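# Lift marquee roof off posts, set it low on table

## Task

Using the six arms (bases on the tabletop at roughly, in scene-frame metres with heading in degrees counter-clockwise from +x: arm1 x=+0.29 y=+0.65 z=+0.72 facing -102; arm2 x=-0.22 y=+0.65 z=+0.72 facing -85; arm3 x=-0.31 y=-0.65 z=+0.72 facing +99; arm4 x=+0.24 y=-0.65 z=+0.72 facing +83; arm5 x=-0.70 y=-0.07 z=+0.72 facing +8; arm6 x=+0.70 y=+0.08 z=+0.72 facing +166), lift the roof of the marquee off its four posts and lay it down low on the table. Then release it and back the grippers away. It only counts if the roof stays there by itself with no robot supporting it. All other objects on the table should stay as they were: anything else that gets shifted, leans or falls over counts against the result, and knocking any rigid object out of the work area fails the task.

## Robot and tools

Hardware. There are six identical i2rt Big YAM arms named arm1 to arm6, each with six joints, a two-finger gripper and a wrist camera (arm1_cam_wrist ... arm6_cam_wrist). Two fixed room cameras, cam_high and cam_low, are also available. Base positions and headings are listed in the task; with joint1 at 0 an arm extends toward the direction its base faces. Reach is about 1.0 m from the joint1 axis. With joints 1 and 6 at 0 and the hand level and forward, the wrist camera rides on top of the hand looking toward the fingertips.

Frame. One shared scene frame, origin on the floor, +z up; the tabletop is near z=0.72 m. The hand point is the midpoint between the fingertips; the hand's z axis runs along the fingers and the fingers close along its y axis. Nothing in the results prints base poses, so hand positions must be inferred from joint values and images.

execute_actions. Argument "actions" is a list holding one action object or nothing. The action is keyed by arm name; under each arm goes "joints", an object of absolute joint targets by name (not offsets). Any subset of arms and joints may be named; motions in one action start together and may finish at different times. Keys and units: joint1_rad -2.879 to 2.879 (base yaw, positive counter-clockwise seen from above); joint2_rad 0 to 3.141 (shoulder; 0 = upper arm pointing back, near level; increasing lifts it up then forward); joint3_rad 0 to 3.019 (elbow; 0 = folded onto upper arm, increasing opens it); joint4_rad -1.692 to 1.57 (hand pitch, positive tips fingers up); joint5_rad -1.57 to 1.57 (hand sideways swing, positive toward the arm's right); joint6_rad -2.094 to 2.094 (hand roll, positive clockwise seen from behind the hand); gripper_m 0 to 0.093, the fingertip gap in metres. Completion tolerances: ±0.045, ±0.14, ±0.09, ±0.055, ±0.03, ±0.035 rad for joints 1-6 and ±0.003 m for the gripper. Each action runs at most 15 s. An unknown key or out-of-range number rejects the whole call and nothing moves. Optional "cameras" picks which images come back (null/omitted/["all"] = all, [] = none); the "pictures" line gives their order. An empty actions list simply reports state and images.

wait: "seconds" 0 to 10; commands nothing new, then returns state and images. zoom_image: "camera" plus "region" [x0, y0, x1, y1] in pixels of that camera's latest full image, top-left origin, at most 504 by 504. finished_scene: "scene" integer (1 or 2) closes the current scene irreversibly and reports success; call it only once the roof rests on its own. Ending a reply without any tool call ends everything.

Reading results. joint_positions gives current joint values; joint torques are raw drive outputs in the same joint order, nonzero even unloaded, offset, scaled and noisy, so treat them as rough hints of load. joint_status tells how each commanded motion ended: "off_target" means it stopped short and may still be pushing; "contact_stop" or "time_out" means the joint now holds where it stopped (a timed-out joint may keep a nearby target and keep pushing, listed in on_its_own). "joint command not followed" with a cause means a collision guard withheld that arm's joint targets (grippers still act); such joints read "not_followed" and may be retried on later actions until new valid targets are given. on_its_own lists what the arm is doing without a command this call; "held at" is the held target, not the position. To relieve a stuck push, command the joint's reported position. Very small target changes may not move a joint. If a result reports a stop, the rest of that reply's motion calls are skipped.

Hazards. The arms do not halt on contact and can press hard. Two robots pressing hard together fails the run; the guard may react late and ignores fingers, gripper housings and wrist cameras, so keep arms well apart. Since joints move at different speeds, the hand's path between postures can sweep wide; stage moves through safe intermediate poses. Unnamed joints may still be pushing toward older targets. Holding loads heats motors: MOTOR HOT warns from 85 °C, and at 100 °C an OVER-TEMPERATURE FAULT drops that arm (status "limit_stop_at_motor_heat"; resend targets after cooling). Heat builds while you deliberate, since the robots keep holding the last command. Loaded joints slowly sag. Avoid dropping, slipping, slamming or shoving the roof, avoid bumping the posts or other items, and never push rigid objects off the work area. Loose objects may occasionally be nudged by outside disturbances. After placing the roof low on the table, open the grippers and withdraw the arms.

Each tool is called after ">>>" as a command line: name --argument value for each argument, lists and objects as JSON in quotes; but a table of rows of numbers goes row by row, as --pt "numbers of a row", without its own name.

## Session

>>> execute_actions --actions '[]'

Scene clock: 0.00 s.
Joint torques (N m, as the arm reports them, + toward a larger angle): no reading
arm1.joint_positions: joint1_rad=+0.260 joint2_rad=+0.405 joint3_rad=+0.535 joint4_rad=-1.237 joint5_rad=+0.194 joint6_rad=-0.388 gripper_m=+0.095
arm1.joint_status: not commanded
arm1.hand: x=+0.2734 y=+0.4589 z=+0.9429 quat_wxyz=(-0.059, -0.523, -0.817, +0.238) (m; scene frame)
arm2.joint_positions: joint1_rad=-0.341 joint2_rad=+0.525 joint3_rad=+0.404 joint4_rad=-1.011 joint5_rad=-0.241 joint6_rad=+0.302 gripper_m=+0.095
arm2.joint_status: not commanded
arm2.hand: x=-0.2334 y=+0.4358 z=+0.9328 quat_wxyz=(-0.237, -0.834, -0.496, +0.055) (m; scene frame)
arm3.joint_positions: joint1_rad=+0.094 joint2_rad=+0.351 joint3_rad=+0.649 joint4_rad=-1.406 joint5_rad=+0.295 joint6_rad=+0.506 gripper_m=+0.094
arm3.joint_status: not commanded
arm3.hand: x=-0.2955 y=-0.4819 z=+1.0381 quat_wxyz=(-0.223, +0.549, -0.791, -0.149) (m; scene frame)
arm4.joint_positions: joint1_rad=-0.213 joint2_rad=+0.469 joint3_rad=+0.485 joint4_rad=-1.098 joint5_rad=-0.151 joint6_rad=-0.534 gripper_m=+0.094
arm4.joint_status: not commanded
arm4.hand: x=+0.2816 y=-0.4418 z=+0.9638 quat_wxyz=(-0.201, +0.766, -0.591, -0.156) (m; scene frame)
arm5.joint_positions: joint1_rad=+0.385 joint2_rad=+0.416 joint3_rad=+0.610 joint4_rad=-1.302 joint5_rad=+0.084 joint6_rad=+0.233 gripper_m=+0.094
arm5.joint_status: not commanded
arm5.hand: x=-0.5319 y=+0.0069 z=+0.9651 quat_wxyz=(-0.235, +0.124, -0.963, -0.047) (m; scene frame)
arm6.joint_positions: joint1_rad=-0.299 joint2_rad=+0.495 joint3_rad=+0.462 joint4_rad=-1.050 joint5_rad=-0.284 joint6_rad=-0.187 gripper_m=+0.095
arm6.joint_status: not commanded
arm6.hand: x=+0.4877 y=+0.1423 z=+0.9222 quat_wxyz=(+0.046, +0.955, -0.120, -0.266) (m; scene frame)
pictures: arm1_cam_wrist, arm2_cam_wrist, arm3_cam_wrist, arm4_cam_wrist, arm5_cam_wrist, arm6_cam_wrist, cam_high, cam_low
Images, in order (width x height): arm1_cam_wrist 504x504, arm2_cam_wrist 504x504, arm3_cam_wrist 504x504, arm4_cam_wrist 504x504, arm5_cam_wrist 504x504, arm6_cam_wrist 504x504, cam_high 504x504, cam_low 504x504.

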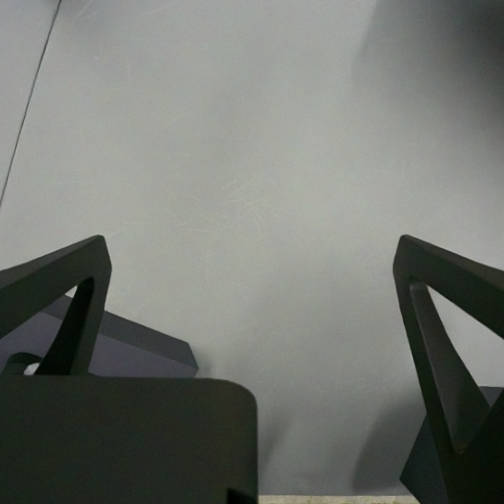

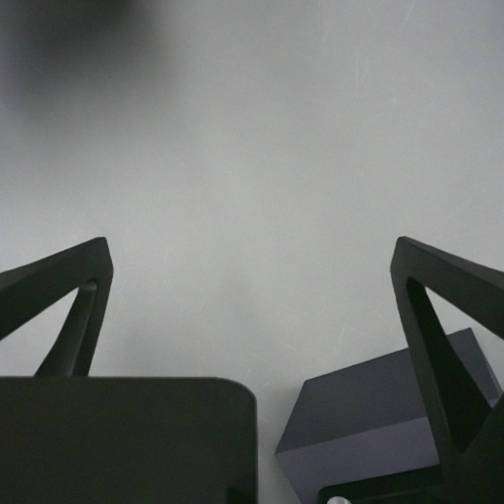

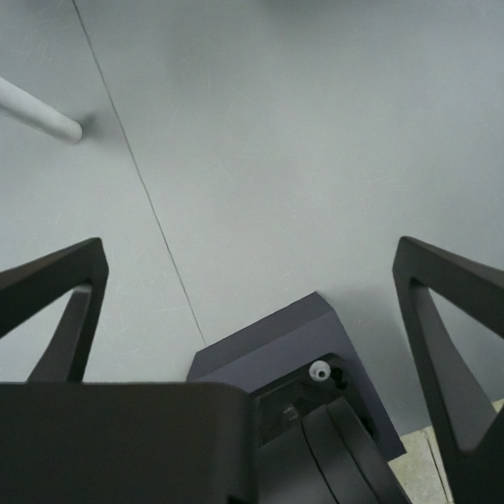

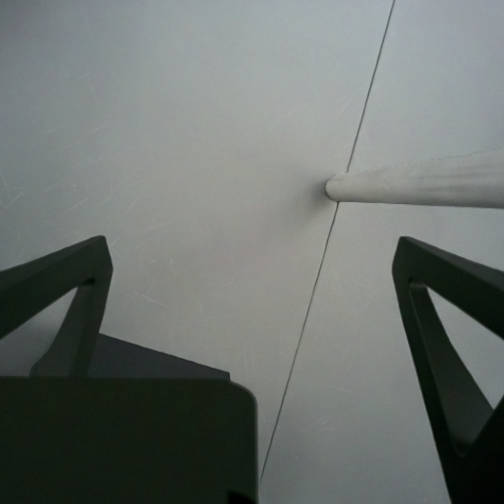

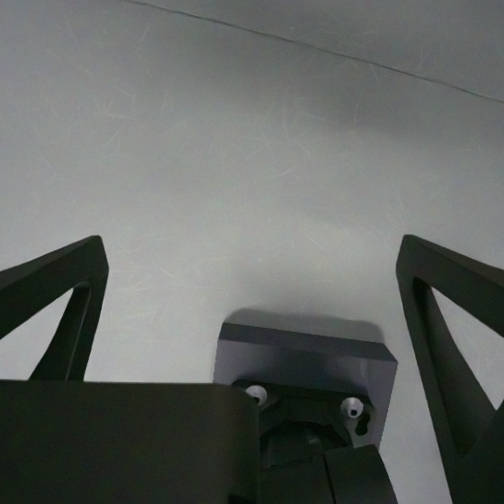

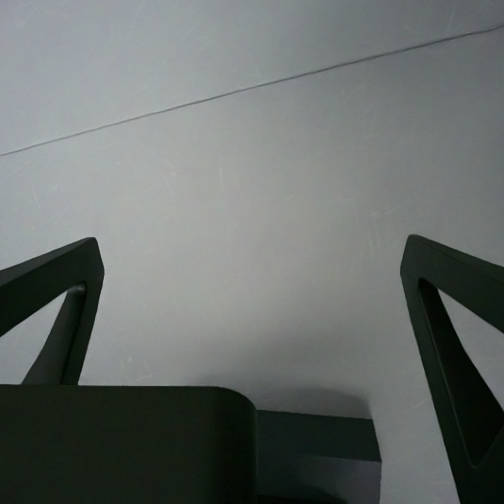

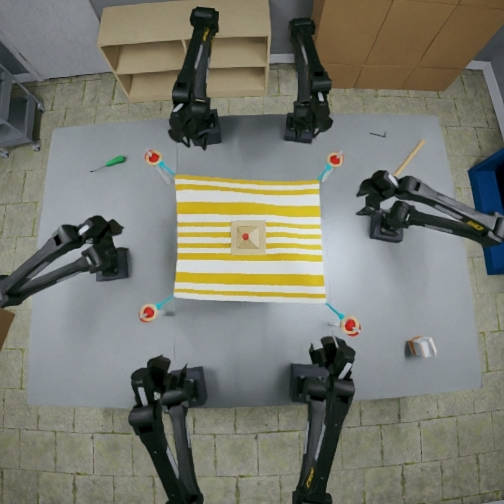

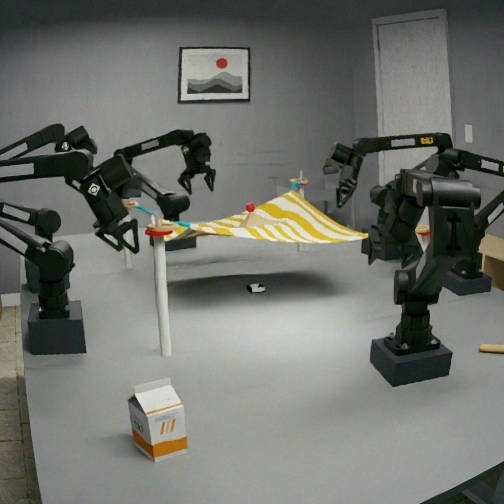

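>>> zoom_image --camera "cam_low" --region '[110, 160, 330, 310]'

>>> zoom_image --camera "cam_high" --region '[120, 130, 380, 350]'

Region (110, 160, 330, 310) of cam_low's 504x504 image, scaled by 2.291, with more detail than that image has; it fills the top 344 rows of this view, and the rest is white.

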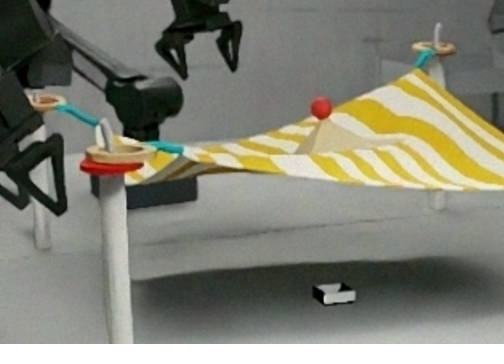

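Region (120, 130, 380, 350) of cam_high's 504x504 image, scaled by 1.938, with more detail than that image has; it fills the top 426 rows of this view, and the rest is white.

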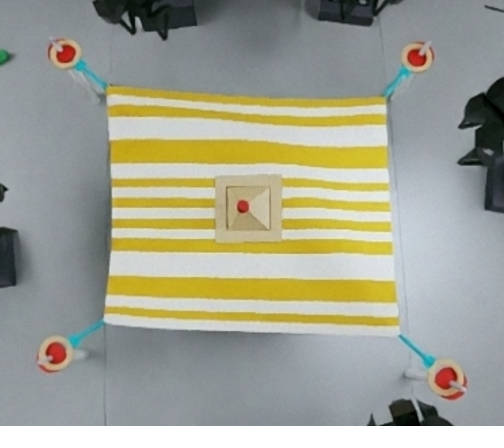

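>>> zoom_image --camera "cam_low" --region '[120, 190, 200, 250]'

>>> zoom_image --camera "cam_high" --region '[315, 295, 375, 345]'

>>> zoom_image --camera "cam_high" --region '[130, 140, 190, 190]'

Region (120, 190, 200, 250) of cam_low's 504x504 image, scaled by 6.300, with more detail than that image has; it fills the top 378 rows of this view, and the rest is white.

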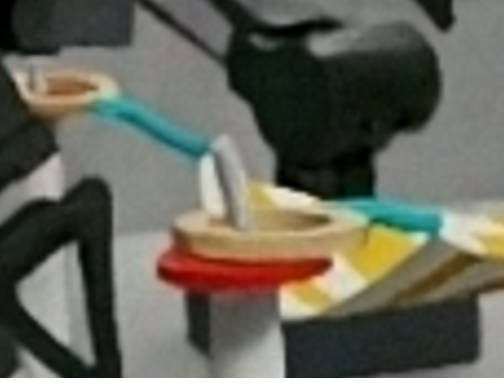

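Region (315, 295, 375, 345) of cam_high's 504x504 image, scaled by 8.400, with more detail than that image has.

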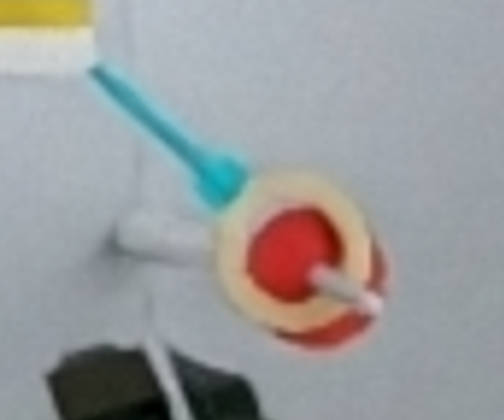

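Region (130, 140, 190, 190) of cam_high's 504x504 image, scaled by 8.400, with more detail than that image has.

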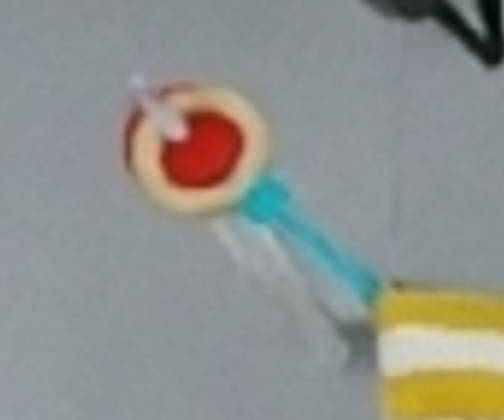

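>>> execute_actions --actions '[{"arm5":{"joints":{"joint4_rad":-0.6}},"arm6":{"joints":{"joint3_rad":1.0}},"arm1":{"joints":{"joint2_rad":0.8}},"arm2":{"joints":{"joint5_rad":0.3}},"arm3":{"joints":{"joint5_rad":0,"joint6_rad":0}},"arm4":{"joints":{"joint3_rad":0.9,"joint5_rad":0,"joint6_rad":0}}}]' --cameras '["cam_low","arm4_cam_wrist"]'

Scene clock: 55.27 s.
Joint torques (N m, as the arm reports them, + toward a larger angle): arm1=[-0.42 -1.36 11.17  0.7   0.02  0.14] | arm2=[-2.75  1.44 12.04  1.61  0.36 -0.04] | arm3=[-0.12  2.72 12.96  1.31 -0.18 -0.12] | arm4=[-0.47  3.57 10.77  1.33  0.29  0.07] | arm5=[-0.9   2.95 14.01  3.07  0.02  0.01] | arm6=[ 0.39  0.27 14.99  2.09 -0.04  0.06]
arm1.joint_positions: joint1_rad=+0.260 joint2_rad=+0.803 joint3_rad=+0.535 joint4_rad=-1.237 joint5_rad=+0.194 joint6_rad=-0.388 gripper_m=+0.095
arm1.joint_status: all done
arm1.hand: x=+0.2738 y=+0.4552 z=+0.8753 quat_wxyz=(+0.060, -0.520, -0.848, +0.082) (m; scene frame)
arm2.joint_positions: joint1_rad=-0.341 joint2_rad=+0.525 joint3_rad=+0.404 joint4_rad=-1.011 joint5_rad=+0.297 joint6_rad=+0.302 gripper_m=+0.095
arm2.joint_status: all done
arm2.hand: x=-0.3217 y=+0.4590 z=+0.9341 quat_wxyz=(-0.056, -0.860, -0.445, +0.244) (m; scene frame)
arm3.joint_positions: joint1_rad=+0.094 joint2_rad=+0.351 joint3_rad=+0.649 joint4_rad=-1.406 joint5_rad=+0.004 joint6_rad=+0.008 gripper_m=+0.094
arm3.joint_status: all done
arm3.hand: x=-0.3444 y=-0.4894 z=+1.0315 quat_wxyz=(-0.144, +0.757, -0.612, -0.179) (m; scene frame)
arm4.joint_positions: joint1_rad=-0.213 joint2_rad=+0.469 joint3_rad=+0.869 joint4_rad=-1.098 joint5_rad=-0.003 joint6_rad=-0.015 gripper_m=+0.094
arm4.joint_status: all done
arm4.hand: x=+0.3196 y=-0.4088 z=+1.1641 quat_wxyz=(-0.344, +0.537, -0.729, -0.249) (m; scene frame)
arm5.joint_positions: joint1_rad=+0.385 joint2_rad=+0.416 joint3_rad=+0.610 joint4_rad=-0.624 joint5_rad=+0.084 joint6_rad=+0.233 gripper_m=+0.094
arm5.joint_status: all done
arm5.hand: x=-0.4342 y=+0.0614 z=+1.0838 quat_wxyz=(-0.521, +0.093, -0.832, -0.164) (m; scene frame)
arm6.joint_positions: joint1_rad=-0.299 joint2_rad=+0.495 joint3_rad=+0.960 joint4_rad=-1.051 joint5_rad=-0.284 joint6_rad=-0.187 gripper_m=+0.095
arm6.joint_status: all done
arm6.hand: x=+0.4436 y=+0.1644 z=+1.1849 quat_wxyz=(-0.044, +0.874, -0.073, -0.478) (m; scene frame)
pictures: arm4_cam_wrist, cam_low
Images, in order (width x height): arm4_cam_wrist 504x504, cam_low 504x504.

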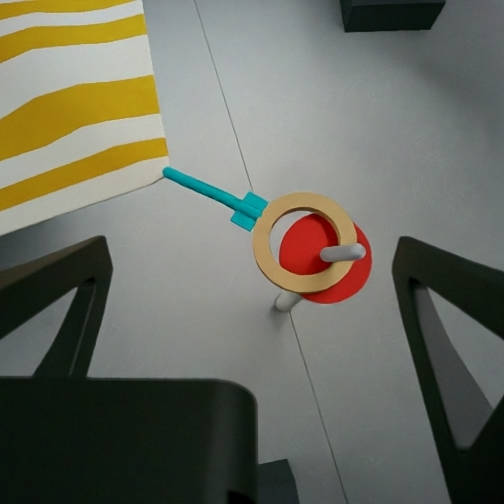

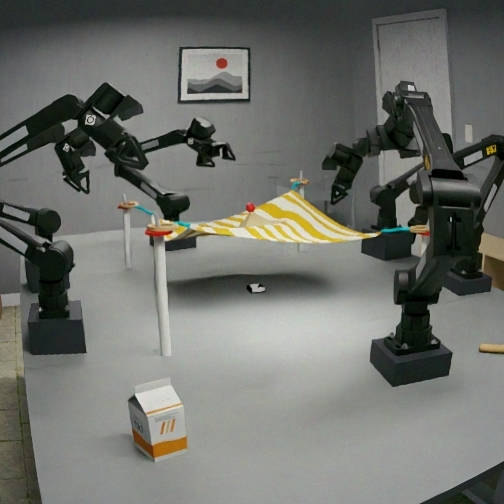

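>>> execute_actions --actions '[{"arm5":{"joints":{"joint4_rad":-1.4,"joint1_rad":0}},"arm6":{"joints":{"joint3_rad":0.5,"joint1_rad":0.2,"joint4_rad":-1.3,"joint5_rad":0}},"arm1":{"joints":{"joint1_rad":0.307,"joint2_rad":1.0,"joint3_rad":1.418,"joint4_rad":-1.69,"joint5_rad":0,"joint6_rad":0.8}},"arm2":{"joints":{"joint1_rad":-0.435,"joint2_rad":1.05,"joint3_rad":1.46,"joint4_rad":-1.678,"joint5_rad":0,"joint6_rad":-1.19}},"arm3":{"joints":{"joint1_rad":0.058,"joint2_rad":1.23,"joint3_rad":1.26,"joint4_rad":-1.59,"joint5_rad":0,"joint6_rad":1.17}},"arm4":{"joints":{"joint1_rad":-0.215,"joint2_rad":1.154,"joint3_rad":1.21,"joint4_rad":-1.618,"joint5_rad":0,"joint6_rad":-1.19}}}]' --cameras '[]'

>>> execute_actions --actions '[{"arm1":{"joints":{"joint2_rad":1.296,"joint3_rad":1.44}},"arm2":{"joints":{"joint2_rad":1.366,"joint3_rad":1.485}}}]' --cameras '["arm1_cam_wrist","arm2_cam_wrist","arm3_cam_wrist","arm4_cam_wrist","cam_low","cam_high"]'

Scene clock: 140.33 s.
Joint torques (N m, as the arm reports them, + toward a larger angle): arm1=[ 0.67 -3.9  12.66  0.41 -0.11  0.19] | arm2=[-3.16 -3.26 13.13  0.61 -0.19 -0.12] | arm3=[ -0.78 -10.93  15.09  -0.42  -0.07   0.1 ] | arm4=[-0.91 -7.37  9.85 -0.48  0.18 -0.29] | arm5=[-1.41  3.75 13.22  0.73  0.1   0.04] | arm6=[1.16 0.23 9.96 0.78 0.17 0.06]
arm1.joint_positions: joint1_rad=+0.297 joint2_rad=+1.001 joint3_rad=+1.372 joint4_rad=-1.668 joint5_rad=+0.003 joint6_rad=+0.790 gripper_m=+0.095
arm1.joint_status: all done
joint sent to its limit — the command would take arm1.joint4_rad past its lower limit, so that joint was sent only as far as its limit.
arm1.hand: x=+0.3267 y=+0.3531 z=+1.1556 quat_wxyz=(-0.126, -0.891, -0.434, +0.044) (m; scene frame)
arm2.joint_positions: joint1_rad=-0.427 joint2_rad=+1.048 joint3_rad=+1.414 joint4_rad=-1.667 joint5_rad=+0.003 joint6_rad=-1.181 gripper_m=+0.095
arm2.joint_status: all done
arm2.hand: x=-0.3289 y=+0.3500 z=+1.2081 quat_wxyz=(-0.007, -0.351, -0.928, +0.127) (m; scene frame)
arm3.joint_positions: joint1_rad=+0.069 joint2_rad=+1.242 joint3_rad=+1.202 joint4_rad=-1.574 joint5_rad=+0.004 joint6_rad=+1.162 gripper_m=+0.094
arm3.joint_status: all done
arm3.hand: x=-0.3733 y=-0.3213 z=+1.0652 quat_wxyz=(+0.001, +0.297, -0.955, +0.021) (m; scene frame)
arm4.joint_positions: joint1_rad=-0.213 joint2_rad=+1.163 joint3_rad=+1.184 joint4_rad=-1.601 joint5_rad=-0.003 joint6_rad=-1.175 gripper_m=+0.094
arm4.joint_status: all done
arm4.hand: x=+0.3376 y=-0.3528 z=+1.0781 quat_wxyz=(+0.004, +0.937, -0.348, -0.003) (m; scene frame)
arm5.joint_positions: joint1_rad=+0.003 joint2_rad=+0.416 joint3_rad=+0.610 joint4_rad=-1.387 joint5_rad=+0.084 joint6_rad=+0.233 gripper_m=+0.094
arm5.joint_status: all done
arm5.hand: x=-0.5337 y=-0.0648 z=+0.9561 quat_wxyz=(-0.198, -0.061, -0.978, +0.004) (m; scene frame)
arm6.joint_positions: joint1_rad=+0.189 joint2_rad=+0.495 joint3_rad=+0.511 joint4_rad=-1.296 joint5_rad=-0.003 joint6_rad=-0.187 gripper_m=+0.095
arm6.joint_status: all done
arm6.hand: x=+0.5252 y=+0.0829 z=+0.9168 quat_wxyz=(-0.014, +0.987, +0.083, -0.139) (m; scene frame)
pictures: none
No camera images: the call's "cameras" was empty. Leave "cameras" out to get every camera's image.

Scene clock: 141.63 s.
Joint torques (N m, as the arm reports them, + toward a larger angle): arm1=[ 0.57 -8.6  11.82 -0.01 -0.11  0.22] | arm2=[-3.14 -8.79 11.98  0.06 -0.18 -0.14] | arm3=[ -0.83 -10.93  15.09  -0.41  -0.07   0.09] | arm4=[-0.68 -7.47  9.81 -0.6   0.19 -0.25] | arm5=[-1.24  3.65 13.19  0.74  0.14  0.05] | arm6=[1.12 0.22 9.97 0.78 0.17 0.06]
arm1.joint_positions: joint1_rad=+0.297 joint2_rad=+1.308 joint3_rad=+1.405 joint4_rad=-1.671 joint5_rad=+0.003 joint6_rad=+0.791 gripper_m=+0.095
arm1.joint_status: all done
arm1.hand: x=+0.3358 y=+0.2828 z=+1.0727 quat_wxyz=(+0.004, -0.899, -0.438, +0.000) (m; scene frame)
arm2.joint_positions: joint1_rad=-0.427 joint2_rad=+1.384 joint3_rad=+1.452 joint4_rad=-1.670 joint5_rad=+0.003 joint6_rad=-1.182 gripper_m=+0.095
arm2.joint_status: all done
arm2.hand: x=-0.3530 y=+0.2773 z=+1.1101 quat_wxyz=(-0.003, -0.353, -0.935, -0.023) (m; scene frame)
arm3.joint_positions: joint1_rad=+0.069 joint2_rad=+1.242 joint3_rad=+1.202 joint4_rad=-1.574 joint5_rad=+0.004 joint6_rad=+1.162 gripper_m=+0.094
arm3.joint_status: not commanded
arm3.hand: x=-0.3733 y=-0.3213 z=+1.0652 quat_wxyz=(+0.001, +0.297, -0.955, +0.021) (m; scene frame)
arm4.joint_positions: joint1_rad=-0.213 joint2_rad=+1.163 joint3_rad=+1.184 joint4_rad=-1.601 joint5_rad=-0.003 joint6_rad=-1.176 gripper_m=+0.094
arm4.joint_status: not commanded
arm4.hand: x=+0.3376 y=-0.3528 z=+1.0781 quat_wxyz=(+0.004, +0.938, -0.348, -0.003) (m; scene frame)
arm5.joint_positions: joint1_rad=+0.003 joint2_rad=+0.416 joint3_rad=+0.610 joint4_rad=-1.387 joint5_rad=+0.084 joint6_rad=+0.233 gripper_m=+0.094
arm5.joint_status: not commanded
arm5.hand: x=-0.5337 y=-0.0648 z=+0.9561 quat_wxyz=(-0.198, -0.061, -0.978, +0.004) (m; scene frame)
arm6.joint_positions: joint1_rad=+0.189 joint2_rad=+0.495 joint3_rad=+0.511 joint4_rad=-1.296 joint5_rad=-0.003 joint6_rad=-0.187 gripper_m=+0.095
arm6.joint_status: not commanded
arm6.hand: x=+0.5252 y=+0.0829 z=+0.9168 quat_wxyz=(-0.014, +0.987, +0.083, -0.139) (m; scene frame)
pictures: arm1_cam_wrist, arm2_cam_wrist, arm3_cam_wrist, arm4_cam_wrist, cam_high, cam_low
Images, in order (width x height): arm1_cam_wrist 504x504, arm2_cam_wrist 504x504, arm3_cam_wrist 504x504, arm4_cam_wrist 504x504, cam_high 504x504, cam_low 504x504.

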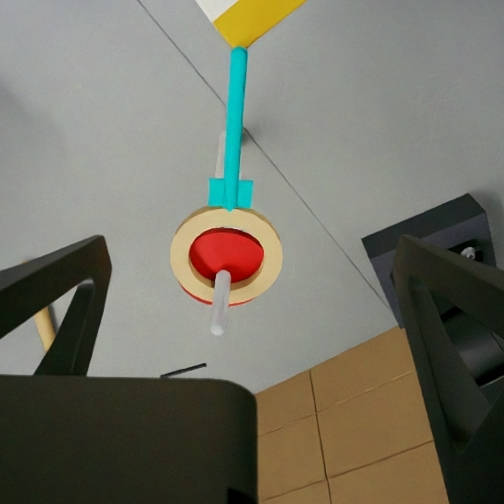

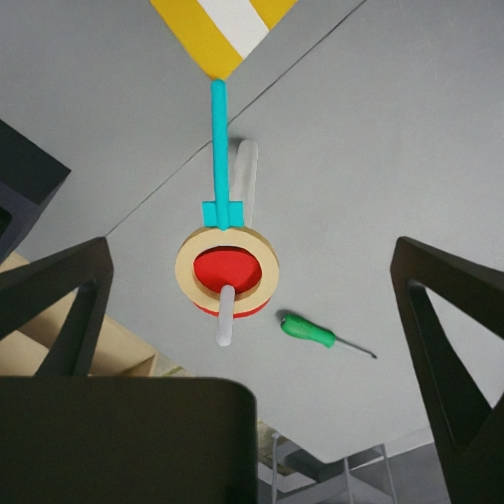

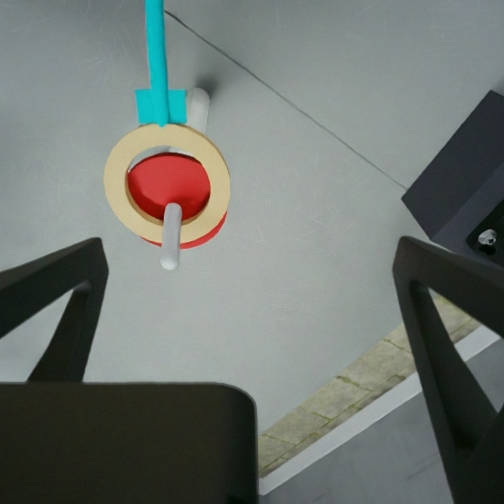

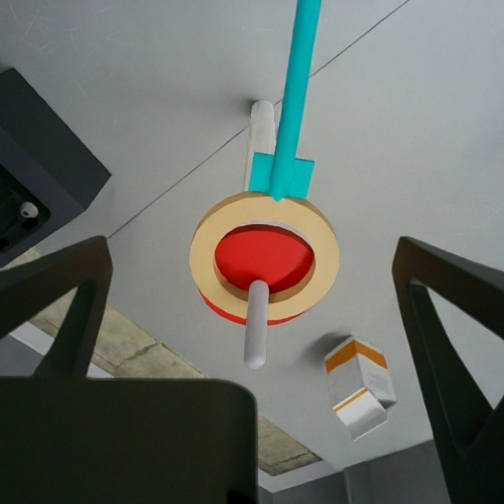

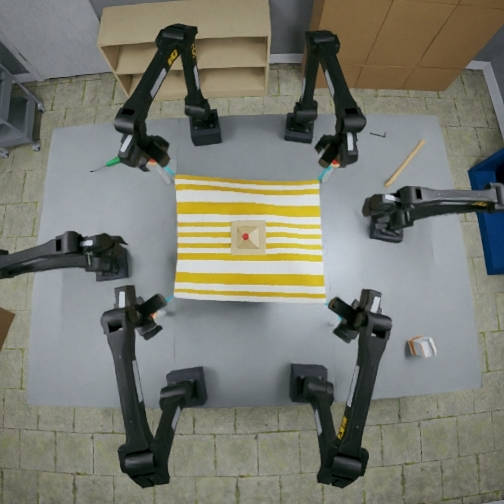

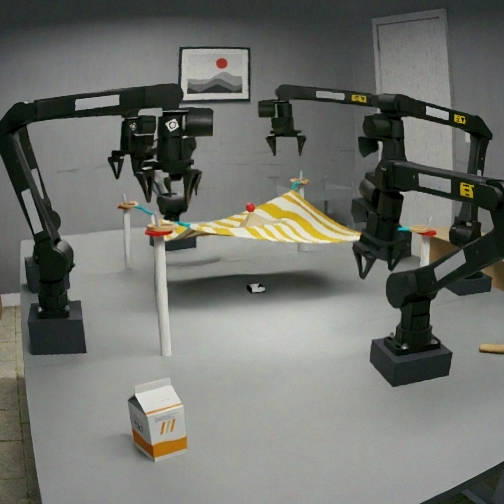

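>>> execute_actions --actions '[{"arm1":{"joints":{"joint1_rad":0.427,"joint2_rad":1.265,"joint3_rad":1.14,"joint4_rad":-1.43,"joint6_rad":1.02,"gripper_m":0.07}},"arm2":{"joints":{"joint1_rad":-0.588,"joint2_rad":1.25,"joint3_rad":1.08,"joint4_rad":-1.37,"joint6_rad":-1.345,"gripper_m":0.07}},"arm3":{"joints":{"joint1_rad":0.095,"joint2_rad":1.372,"joint3_rad":1.09,"joint4_rad":-1.265,"joint6_rad":1.23,"gripper_m":0.07}},"arm4":{"joints":{"joint1_rad":-0.24,"joint2_rad":1.197,"joint3_rad":1.115,"joint4_rad":-1.48,"joint6_rad":-1.06,"gripper_m":0.07}}}]' --cameras '["arm1_cam_wrist","arm2_cam_wrist","arm3_cam_wrist","arm4_cam_wrist","cam_low"]'

Scene clock: 203.77 s.
Joint torques (N m, as the arm reports them, + toward a larger angle): arm1=[-0.45 -7.9   9.15  0.9  -0.04  0.25] | arm2=[-2.23 -5.34  8.88  1.13 -0.11 -0.1 ] | arm3=[  0.71 -13.16  10.15   1.05  -0.06   0.08] | arm4=[-1.56 -6.99  8.22  0.66  0.18  0.05] | arm5=[-1.37  3.74 13.19  0.85  0.1   0.05] | arm6=[1.18 0.25 9.99 0.81 0.17 0.06]
arm1.joint_positions: joint1_rad=+0.431 joint2_rad=+1.271 joint3_rad=+1.132 joint4_rad=-1.443 joint5_rad=+0.001 joint6_rad=+1.010 gripper_m=+0.070
arm1.joint_status: all done
arm1.hand: x=+0.3797 y=+0.3103 z=+0.9812 quat_wxyz=(+0.008, -0.917, -0.399, -0.001) (m; scene frame)
arm2.joint_positions: joint1_rad=-0.595 joint2_rad=+1.241 joint3_rad=+1.083 joint4_rad=-1.382 joint5_rad=+0.001 joint6_rad=-1.336 gripper_m=+0.070
arm2.joint_status: all done
arm2.hand: x=-0.3903 y=+0.3430 z=+1.0196 quat_wxyz=(-0.003, -0.359, -0.933, +0.008) (m; scene frame)
arm3.joint_positions: joint1_rad=+0.084 joint2_rad=+1.384 joint3_rad=+1.087 joint4_rad=-1.282 joint5_rad=+0.004 joint6_rad=+1.222 gripper_m=+0.070
arm3.joint_status: all done
arm3.hand: x=-0.3882 y=-0.2771 z=+0.9728 quat_wxyz=(-0.001, +0.276, -0.961, +0.004) (m; scene frame)
arm4.joint_positions: joint1_rad=-0.228 joint2_rad=+1.194 joint3_rad=+1.111 joint4_rad=-1.497 joint5_rad=-0.003 joint6_rad=-1.075 gripper_m=+0.070
arm4.joint_status: all done
arm4.hand: x=+0.3454 y=-0.3443 z=+1.0414 quat_wxyz=(+0.003, +0.916, -0.402, -0.003) (m; scene frame)
arm5.joint_positions: joint1_rad=+0.003 joint2_rad=+0.416 joint3_rad=+0.610 joint4_rad=-1.387 joint5_rad=+0.084 joint6_rad=+0.233 gripper_m=+0.094
arm5.joint_status: not commanded
arm5.hand: x=-0.5337 y=-0.0648 z=+0.9561 quat_wxyz=(-0.198, -0.061, -0.978, +0.004) (m; scene frame)
arm6.joint_positions: joint1_rad=+0.189 joint2_rad=+0.495 joint3_rad=+0.511 joint4_rad=-1.296 joint5_rad=-0.003 joint6_rad=-0.187 gripper_m=+0.095
arm6.joint_status: not commanded
arm6.hand: x=+0.5252 y=+0.0829 z=+0.9168 quat_wxyz=(-0.014, +0.987, +0.083, -0.139) (m; scene frame)
pictures: arm1_cam_wrist, arm2_cam_wrist, arm3_cam_wrist, arm4_cam_wrist, cam_low
Images, in order (width x height): arm1_cam_wrist 504x504, arm2_cam_wrist 504x504, arm3_cam_wrist 504x504, arm4_cam_wrist 504x504, cam_low 504x504.

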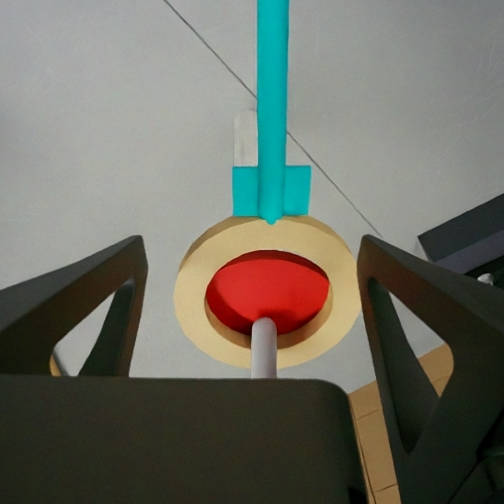

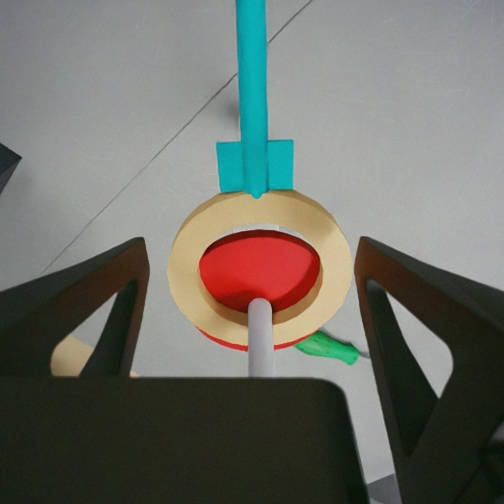

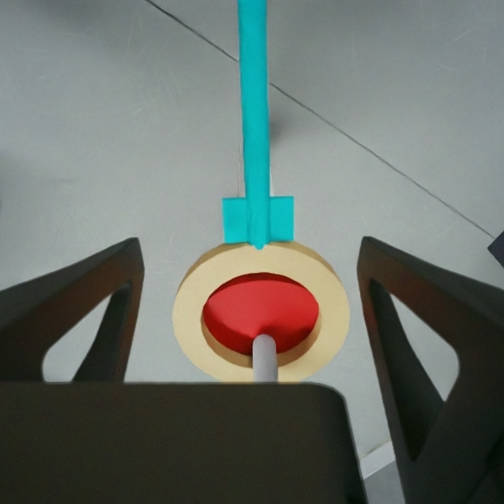

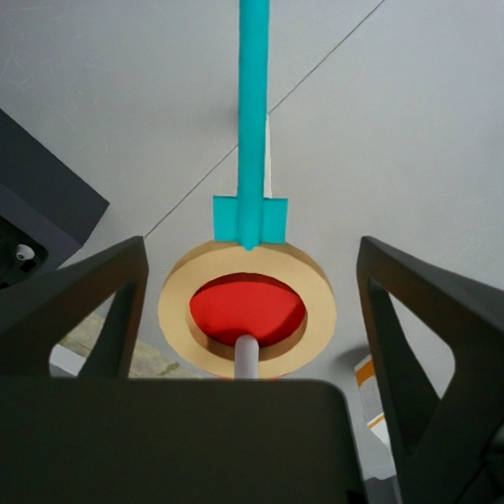

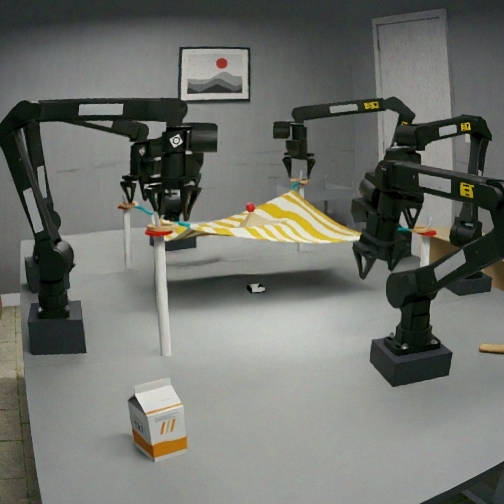

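>>> zoom_image --camera "cam_low" --region '[110, 170, 210, 250]'

>>> zoom_image --camera "cam_low" --region '[270, 150, 330, 200]'

Region (110, 170, 210, 250) of cam_low's 504x504 image, scaled by 5.040, with more detail than that image has; it fills the top 403 rows of this view, and the rest is white.

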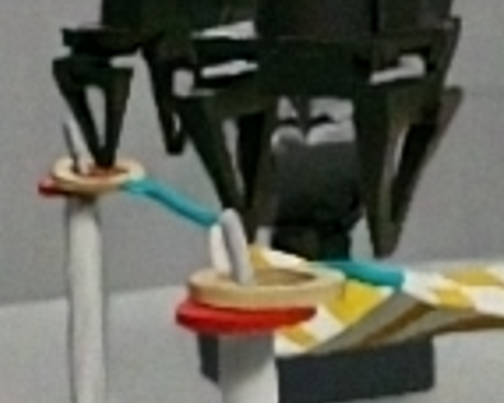

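Region (270, 150, 330, 200) of cam_low's 504x504 image, scaled by 8.400, with more detail than that image has.

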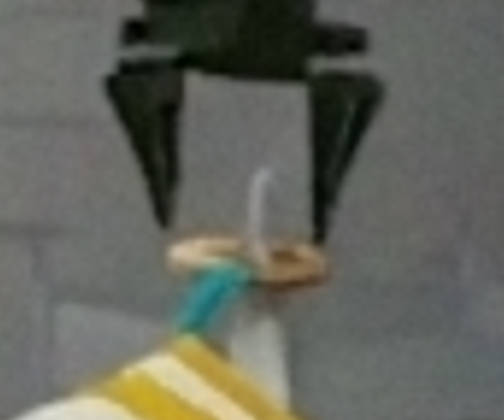

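>>> execute_actions --actions '[{"arm1":{"joints":{"joint1_rad":0.368,"joint2_rad":1.29,"joint3_rad":1.09,"joint4_rad":-1.363,"joint6_rad":0.945}},"arm2":{"joints":{"joint1_rad":-0.52,"joint2_rad":1.27,"joint3_rad":1.02,"joint4_rad":-1.288,"joint6_rad":-1.26}},"arm3":{"joints":{"joint1_rad":0.065,"joint2_rad":1.40,"joint3_rad":1.033,"joint4_rad":-1.185}},"arm4":{"joints":{"joint1_rad":-0.20,"joint2_rad":1.21,"joint3_rad":1.065,"joint4_rad":-1.417}}}]' --cameras '["arm1_cam_wrist","arm2_cam_wrist","arm3_cam_wrist","arm4_cam_wrist","cam_low"]'

Scene clock: 255.37 s.
Joint torques (N m, as the arm reports them, + toward a larger angle): arm1=[-0.52 -7.44  8.76  0.9  -0.04  0.05] | arm2=[-2.34 -5.14  8.42  1.19 -0.11  0.07] | arm3=[ -1.01 -11.7    9.01   1.05  -0.05   0.07] | arm4=[ 0.2  -6.35  8.05  0.69  0.2   0.05] | arm5=[-1.43  3.87 13.09  0.85  0.11  0.04] | arm6=[1.12 0.2  9.97 0.79 0.17 0.05]
arm1.joint_positions: joint1_rad=+0.372 joint2_rad=+1.289 joint3_rad=+1.086 joint4_rad=-1.376 joint5_rad=+0.001 joint6_rad=+0.955 gripper_m=+0.070
arm1.joint_status: all done
arm1.hand: x=+0.3606 y=+0.3023 z=+0.9577 quat_wxyz=(+0.007, -0.917, -0.398, -0.001) (m; scene frame)
arm2.joint_positions: joint1_rad=-0.523 joint2_rad=+1.254 joint3_rad=+1.027 joint4_rad=-1.301 joint5_rad=+0.001 joint6_rad=-1.269 gripper_m=+0.070
arm2.joint_status: all done
arm2.hand: x=-0.3690 y=+0.3293 z=+0.9949 quat_wxyz=(-0.003, -0.358, -0.934, +0.014) (m; scene frame)
arm3.joint_positions: joint1_rad=+0.077 joint2_rad=+1.392 joint3_rad=+1.041 joint4_rad=-1.203 joint5_rad=+0.004 joint6_rad=+1.223 gripper_m=+0.070
arm3.joint_status: all done
arm3.hand: x=-0.3859 y=-0.2737 z=+0.9532 quat_wxyz=(-0.002, +0.272, -0.962, -0.009) (m; scene frame)
arm4.joint_positions: joint1_rad=-0.211 joint2_rad=+1.200 joint3_rad=+1.064 joint4_rad=-1.434 joint5_rad=-0.003 joint6_rad=-1.074 gripper_m=+0.070
arm4.joint_status: all done
arm4.hand: x=+0.3408 y=-0.3403 z=+1.0214 quat_wxyz=(-0.001, +0.919, -0.394, -0.003) (m; scene frame)
arm5.joint_positions: joint1_rad=+0.003 joint2_rad=+0.416 joint3_rad=+0.610 joint4_rad=-1.387 joint5_rad=+0.084 joint6_rad=+0.233 gripper_m=+0.094
arm5.joint_status: not commanded
arm5.hand: x=-0.5337 y=-0.0648 z=+0.9561 quat_wxyz=(-0.198, -0.061, -0.978, +0.004) (m; scene frame)
arm6.joint_positions: joint1_rad=+0.189 joint2_rad=+0.495 joint3_rad=+0.511 joint4_rad=-1.296 joint5_rad=-0.003 joint6_rad=-0.187 gripper_m=+0.095
arm6.joint_status: not commanded
arm6.hand: x=+0.5252 y=+0.0829 z=+0.9168 quat_wxyz=(-0.014, +0.987, +0.083, -0.139) (m; scene frame)
pictures: arm1_cam_wrist, arm2_cam_wrist, arm3_cam_wrist, arm4_cam_wrist, cam_low
Images, in order (width x height): arm1_cam_wrist 504x504, arm2_cam_wrist 504x504, arm3_cam_wrist 504x504, arm4_cam_wrist 504x504, cam_low 504x504.

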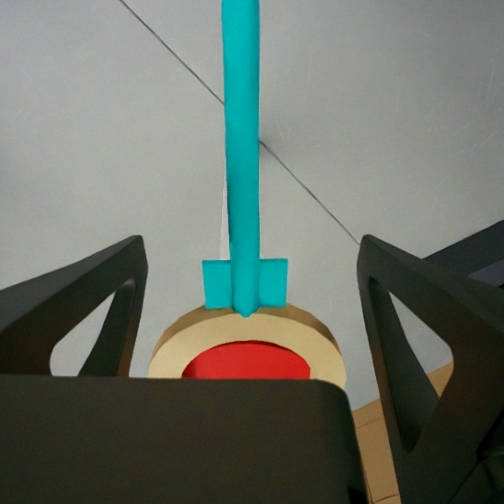

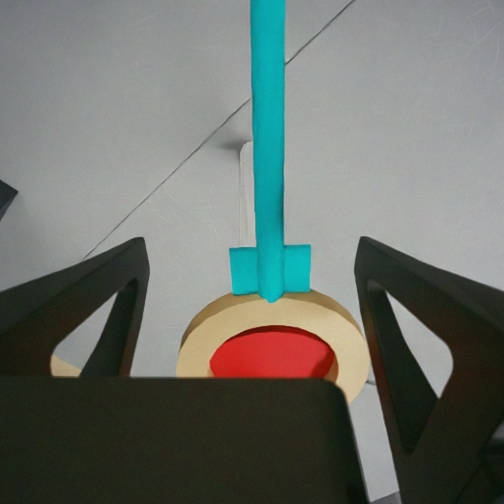

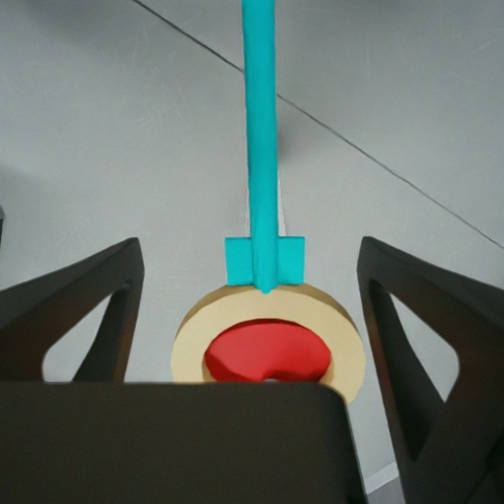

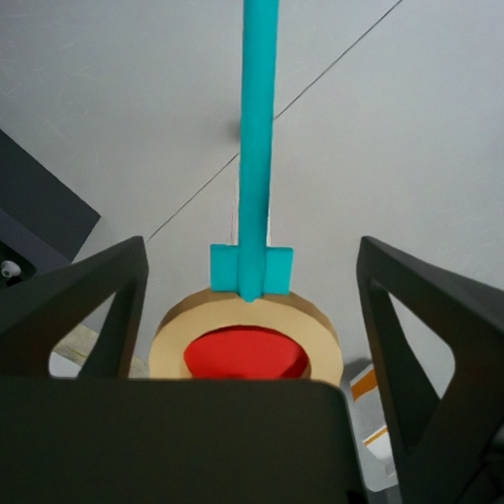

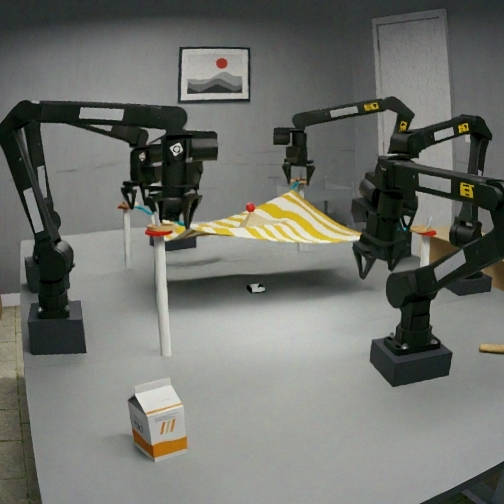

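>>> zoom_image --camera "cam_low" --region '[110, 180, 210, 250]'

>>> zoom_image --camera "cam_low" --region '[270, 150, 330, 200]'

Region (110, 180, 210, 250) of cam_low's 504x504 image, scaled by 5.040, with more detail than that image has; it fills the top 353 rows of this view, and the rest is white.

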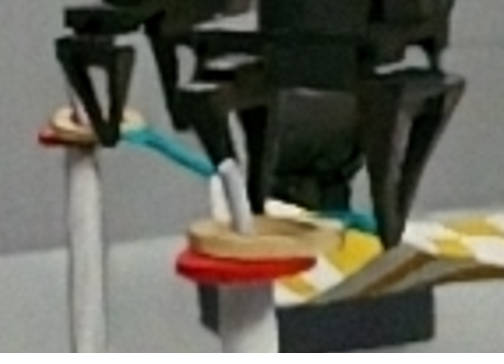

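Region (270, 150, 330, 200) of cam_low's 504x504 image, scaled by 8.400, with more detail than that image has.

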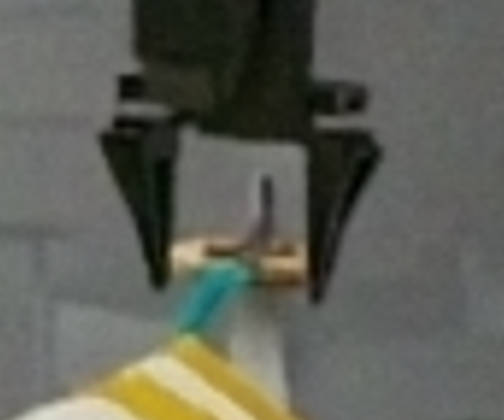

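>>> execute_actions --actions '[{"arm1":{"joints":{"joint3_rad":1.075,"gripper_m":0.042}},"arm2":{"joints":{"joint3_rad":1.0,"joint2_rad":1.285,"gripper_m":0.045}},"arm3":{"joints":{"joint3_rad":1.005,"gripper_m":0.042}},"arm4":{"joints":{"joint3_rad":1.045,"gripper_m":0.042}}}]' --cameras '["arm1_cam_wrist","arm2_cam_wrist","arm3_cam_wrist","arm4_cam_wrist"]'

Scene clock: 269.50 s.
Joint torques (N m, as the arm reports them, + toward a larger angle): arm1=[-0.39 -7.18  8.4   0.83 -0.04  0.02] | arm2=[-2.15 -5.05  7.66  0.95 -0.08  0.03] | arm3=[ -1.05 -11.08   8.5    1.01  -0.06   0.07] | arm4=[ 0.44 -6.6   7.68  0.61  0.16  0.03] | arm5=[-1.64  3.61 13.2   0.79  0.11  0.07] | arm6=[1.17 0.19 9.98 0.8  0.17 0.06]
arm1.joint_positions: joint1_rad=+0.372 joint2_rad=+1.289 joint3_rad=+1.075 joint4_rad=-1.375 joint5_rad=+0.001 joint6_rad=+0.955 gripper_m=+0.042
arm1.joint_status: all done
arm1.hand: x=+0.3599 y=+0.3057 z=+0.9535 quat_wxyz=(+0.012, -0.917, -0.398, -0.003) (m; scene frame)
arm2.joint_positions: joint1_rad=-0.523 joint2_rad=+1.262 joint3_rad=+1.015 joint4_rad=-1.296 joint5_rad=+0.000 joint6_rad=-1.268 gripper_m=+0.045
arm2.joint_status: all done
arm2.hand: x=-0.3678 y=+0.3317 z=+0.9879 quat_wxyz=(-0.004, -0.358, -0.934, +0.007) (m; scene frame)
arm3.joint_positions: joint1_rad=+0.077 joint2_rad=+1.392 joint3_rad=+1.013 joint4_rad=-1.200 joint5_rad=+0.004 joint6_rad=+1.223 gripper_m=+0.042
arm3.joint_status: all done
arm3.hand: x=-0.3840 y=-0.2833 z=+0.9435 quat_wxyz=(-0.001, +0.272, -0.962, +0.003) (m; scene frame)
arm4.joint_positions: joint1_rad=-0.211 joint2_rad=+1.200 joint3_rad=+1.047 joint4_rad=-1.432 joint5_rad=-0.003 joint6_rad=-1.074 gripper_m=+0.042
arm4.joint_status: all done
arm4.hand: x=+0.3395 y=-0.3444 z=+1.0152 quat_wxyz=(+0.006, +0.919, -0.394, -0.002) (m; scene frame)
arm5.joint_positions: joint1_rad=+0.003 joint2_rad=+0.416 joint3_rad=+0.610 joint4_rad=-1.387 joint5_rad=+0.084 joint6_rad=+0.233 gripper_m=+0.094
arm5.joint_status: not commanded
arm5.hand: x=-0.5337 y=-0.0648 z=+0.9561 quat_wxyz=(-0.198, -0.061, -0.978, +0.004) (m; scene frame)
arm6.joint_positions: joint1_rad=+0.189 joint2_rad=+0.495 joint3_rad=+0.511 joint4_rad=-1.296 joint5_rad=-0.003 joint6_rad=-0.187 gripper_m=+0.095
arm6.joint_status: not commanded
arm6.hand: x=+0.5252 y=+0.0829 z=+0.9168 quat_wxyz=(-0.014, +0.987, +0.083, -0.139) (m; scene frame)
pictures: arm1_cam_wrist, arm2_cam_wrist, arm3_cam_wrist, arm4_cam_wrist
Images, in order (width x height): arm1_cam_wrist 504x504, arm2_cam_wrist 504x504, arm3_cam_wrist 504x504, arm4_cam_wrist 504x504.

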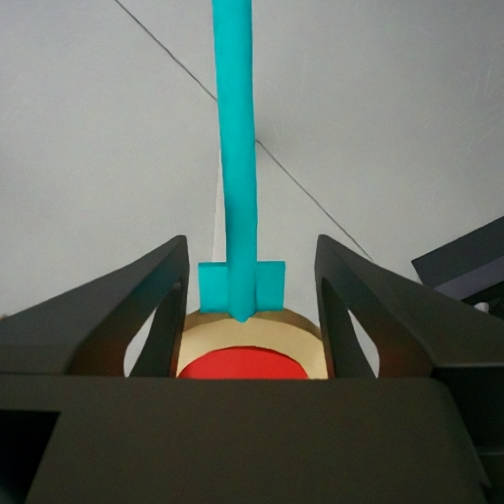

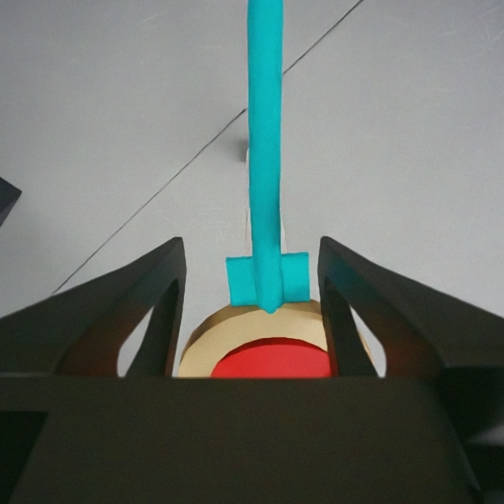

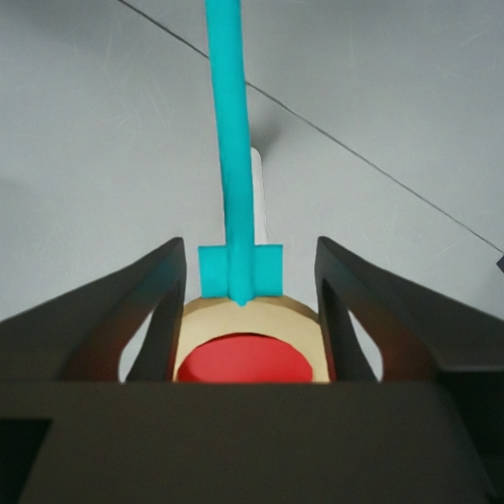

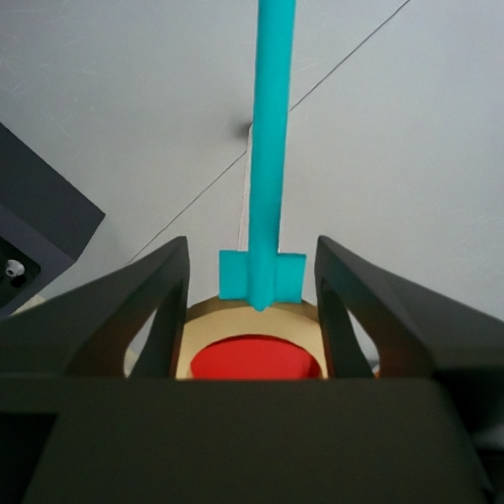

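>>> execute_actions --actions '[{"arm1":{"joints":{"gripper_m":0.0}},"arm2":{"joints":{"gripper_m":0.0}},"arm3":{"joints":{"gripper_m":0.0}},"arm4":{"joints":{"gripper_m":0.0}}}]' --cameras '["arm1_cam_wrist","arm2_cam_wrist","arm3_cam_wrist","arm4_cam_wrist","cam_low"]'

Scene clock: 276.20 s.
Joint torques (N m, as the arm reports them, + toward a larger angle): arm1=[-0.48 -7.53  8.5   0.75 -0.03  0.02] | arm2=[-2.42 -4.94  7.67  0.74 -0.02  0.02] | arm3=[ -0.89 -10.99   8.82   0.96  -0.07   0.06] | arm4=[-0.31 -5.81  7.78  0.31  0.2   0.  ] | arm5=[-1.22  3.83 13.04  0.76  0.08  0.03] | arm6=[1.15 0.14 9.97 0.79 0.17 0.06]
arm1.joint_positions: joint1_rad=+0.372 joint2_rad=+1.289 joint3_rad=+1.075 joint4_rad=-1.374 joint5_rad=+0.001 joint6_rad=+0.954 gripper_m=+0.022
arm1.joint_status: gripper_m off_target (ended at +0.022, target +0.000)
arm1.hand: x=+0.3599 y=+0.3054 z=+0.9535 quat_wxyz=(+0.011, -0.917, -0.398, -0.002) (m; scene frame)
arm2.joint_positions: joint1_rad=-0.523 joint2_rad=+1.262 joint3_rad=+1.015 joint4_rad=-1.291 joint5_rad=-0.001 joint6_rad=-1.268 gripper_m=+0.022
arm2.joint_status: gripper_m off_target (ended at +0.022, target +0.000)
arm2.hand: x=-0.3680 y=+0.3304 z=+0.9880 quat_wxyz=(-0.005, -0.358, -0.934, +0.009) (m; scene frame)
arm3.joint_positions: joint1_rad=+0.075 joint2_rad=+1.392 joint3_rad=+1.013 joint4_rad=-1.200 joint5_rad=+0.004 joint6_rad=+1.223 gripper_m=+0.021
arm3.joint_status: gripper_m off_target (ended at +0.021, target +0.000)
arm3.hand: x=-0.3834 y=-0.2832 z=+0.9435 quat_wxyz=(-0.001, +0.271, -0.963, +0.003) (m; scene frame)
arm4.joint_positions: joint1_rad=-0.209 joint2_rad=+1.200 joint3_rad=+1.047 joint4_rad=-1.428 joint5_rad=-0.003 joint6_rad=-1.074 gripper_m=+0.022
arm4.joint_status: gripper_m off_target (ended at +0.022, target +0.000)
arm4.hand: x=+0.3391 y=-0.3433 z=+1.0152 quat_wxyz=(+0.004, +0.919, -0.393, -0.003) (m; scene frame)
arm5.joint_positions: joint1_rad=+0.003 joint2_rad=+0.416 joint3_rad=+0.610 joint4_rad=-1.387 joint5_rad=+0.084 joint6_rad=+0.233 gripper_m=+0.094
arm5.joint_status: not commanded
arm5.hand: x=-0.5337 y=-0.0648 z=+0.9561 quat_wxyz=(-0.198, -0.061, -0.978, +0.004) (m; scene frame)
arm6.joint_positions: joint1_rad=+0.189 joint2_rad=+0.495 joint3_rad=+0.511 joint4_rad=-1.296 joint5_rad=-0.003 joint6_rad=-0.187 gripper_m=+0.095
arm6.joint_status: not commanded
arm6.hand: x=+0.5252 y=+0.0829 z=+0.9168 quat_wxyz=(-0.014, +0.987, +0.083, -0.139) (m; scene frame)
pictures: arm1_cam_wrist, arm2_cam_wrist, arm3_cam_wrist, arm4_cam_wrist, cam_low
Images, in order (width x height): arm1_cam_wrist 504x504, arm2_cam_wrist 504x504, arm3_cam_wrist 504x504, arm4_cam_wrist 504x504, cam_low 504x504.

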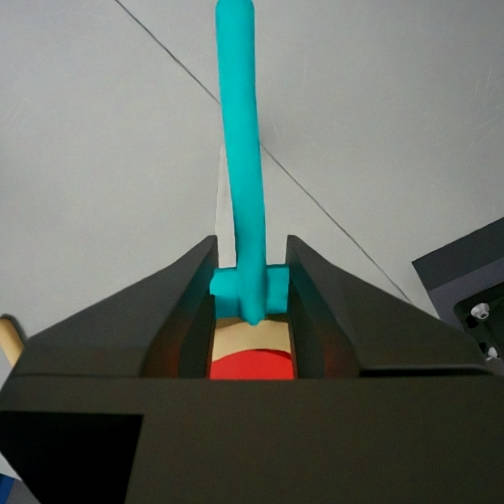

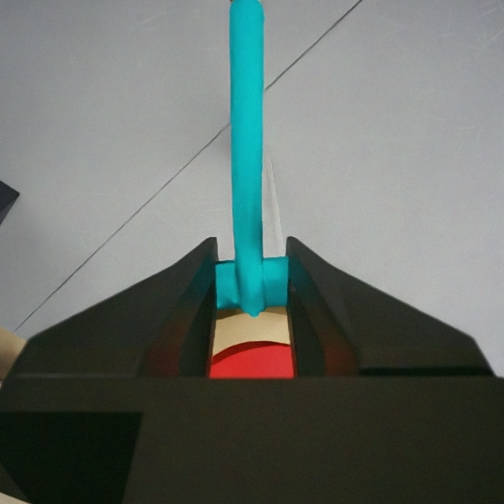

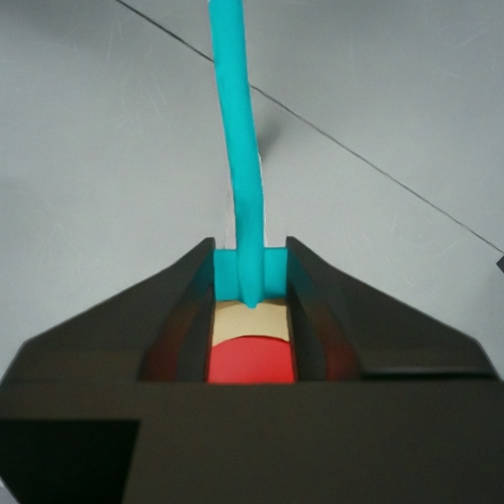

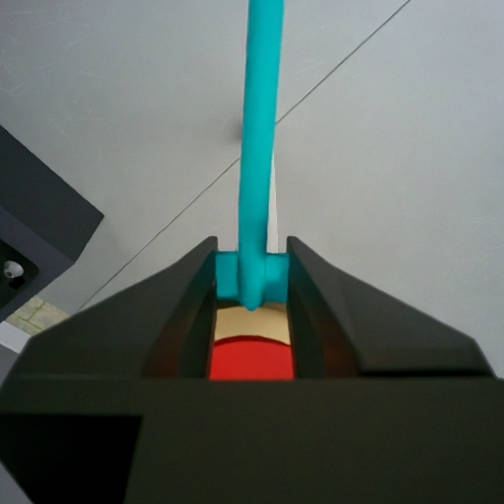

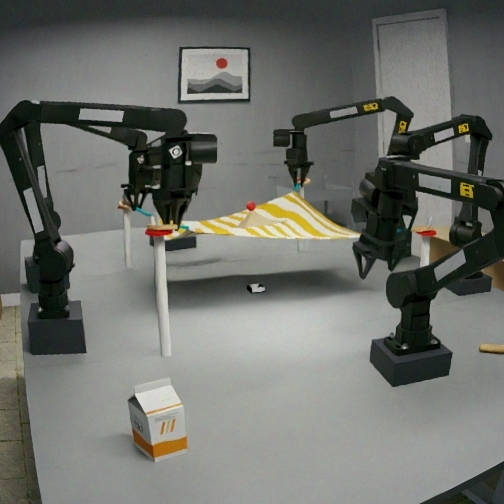

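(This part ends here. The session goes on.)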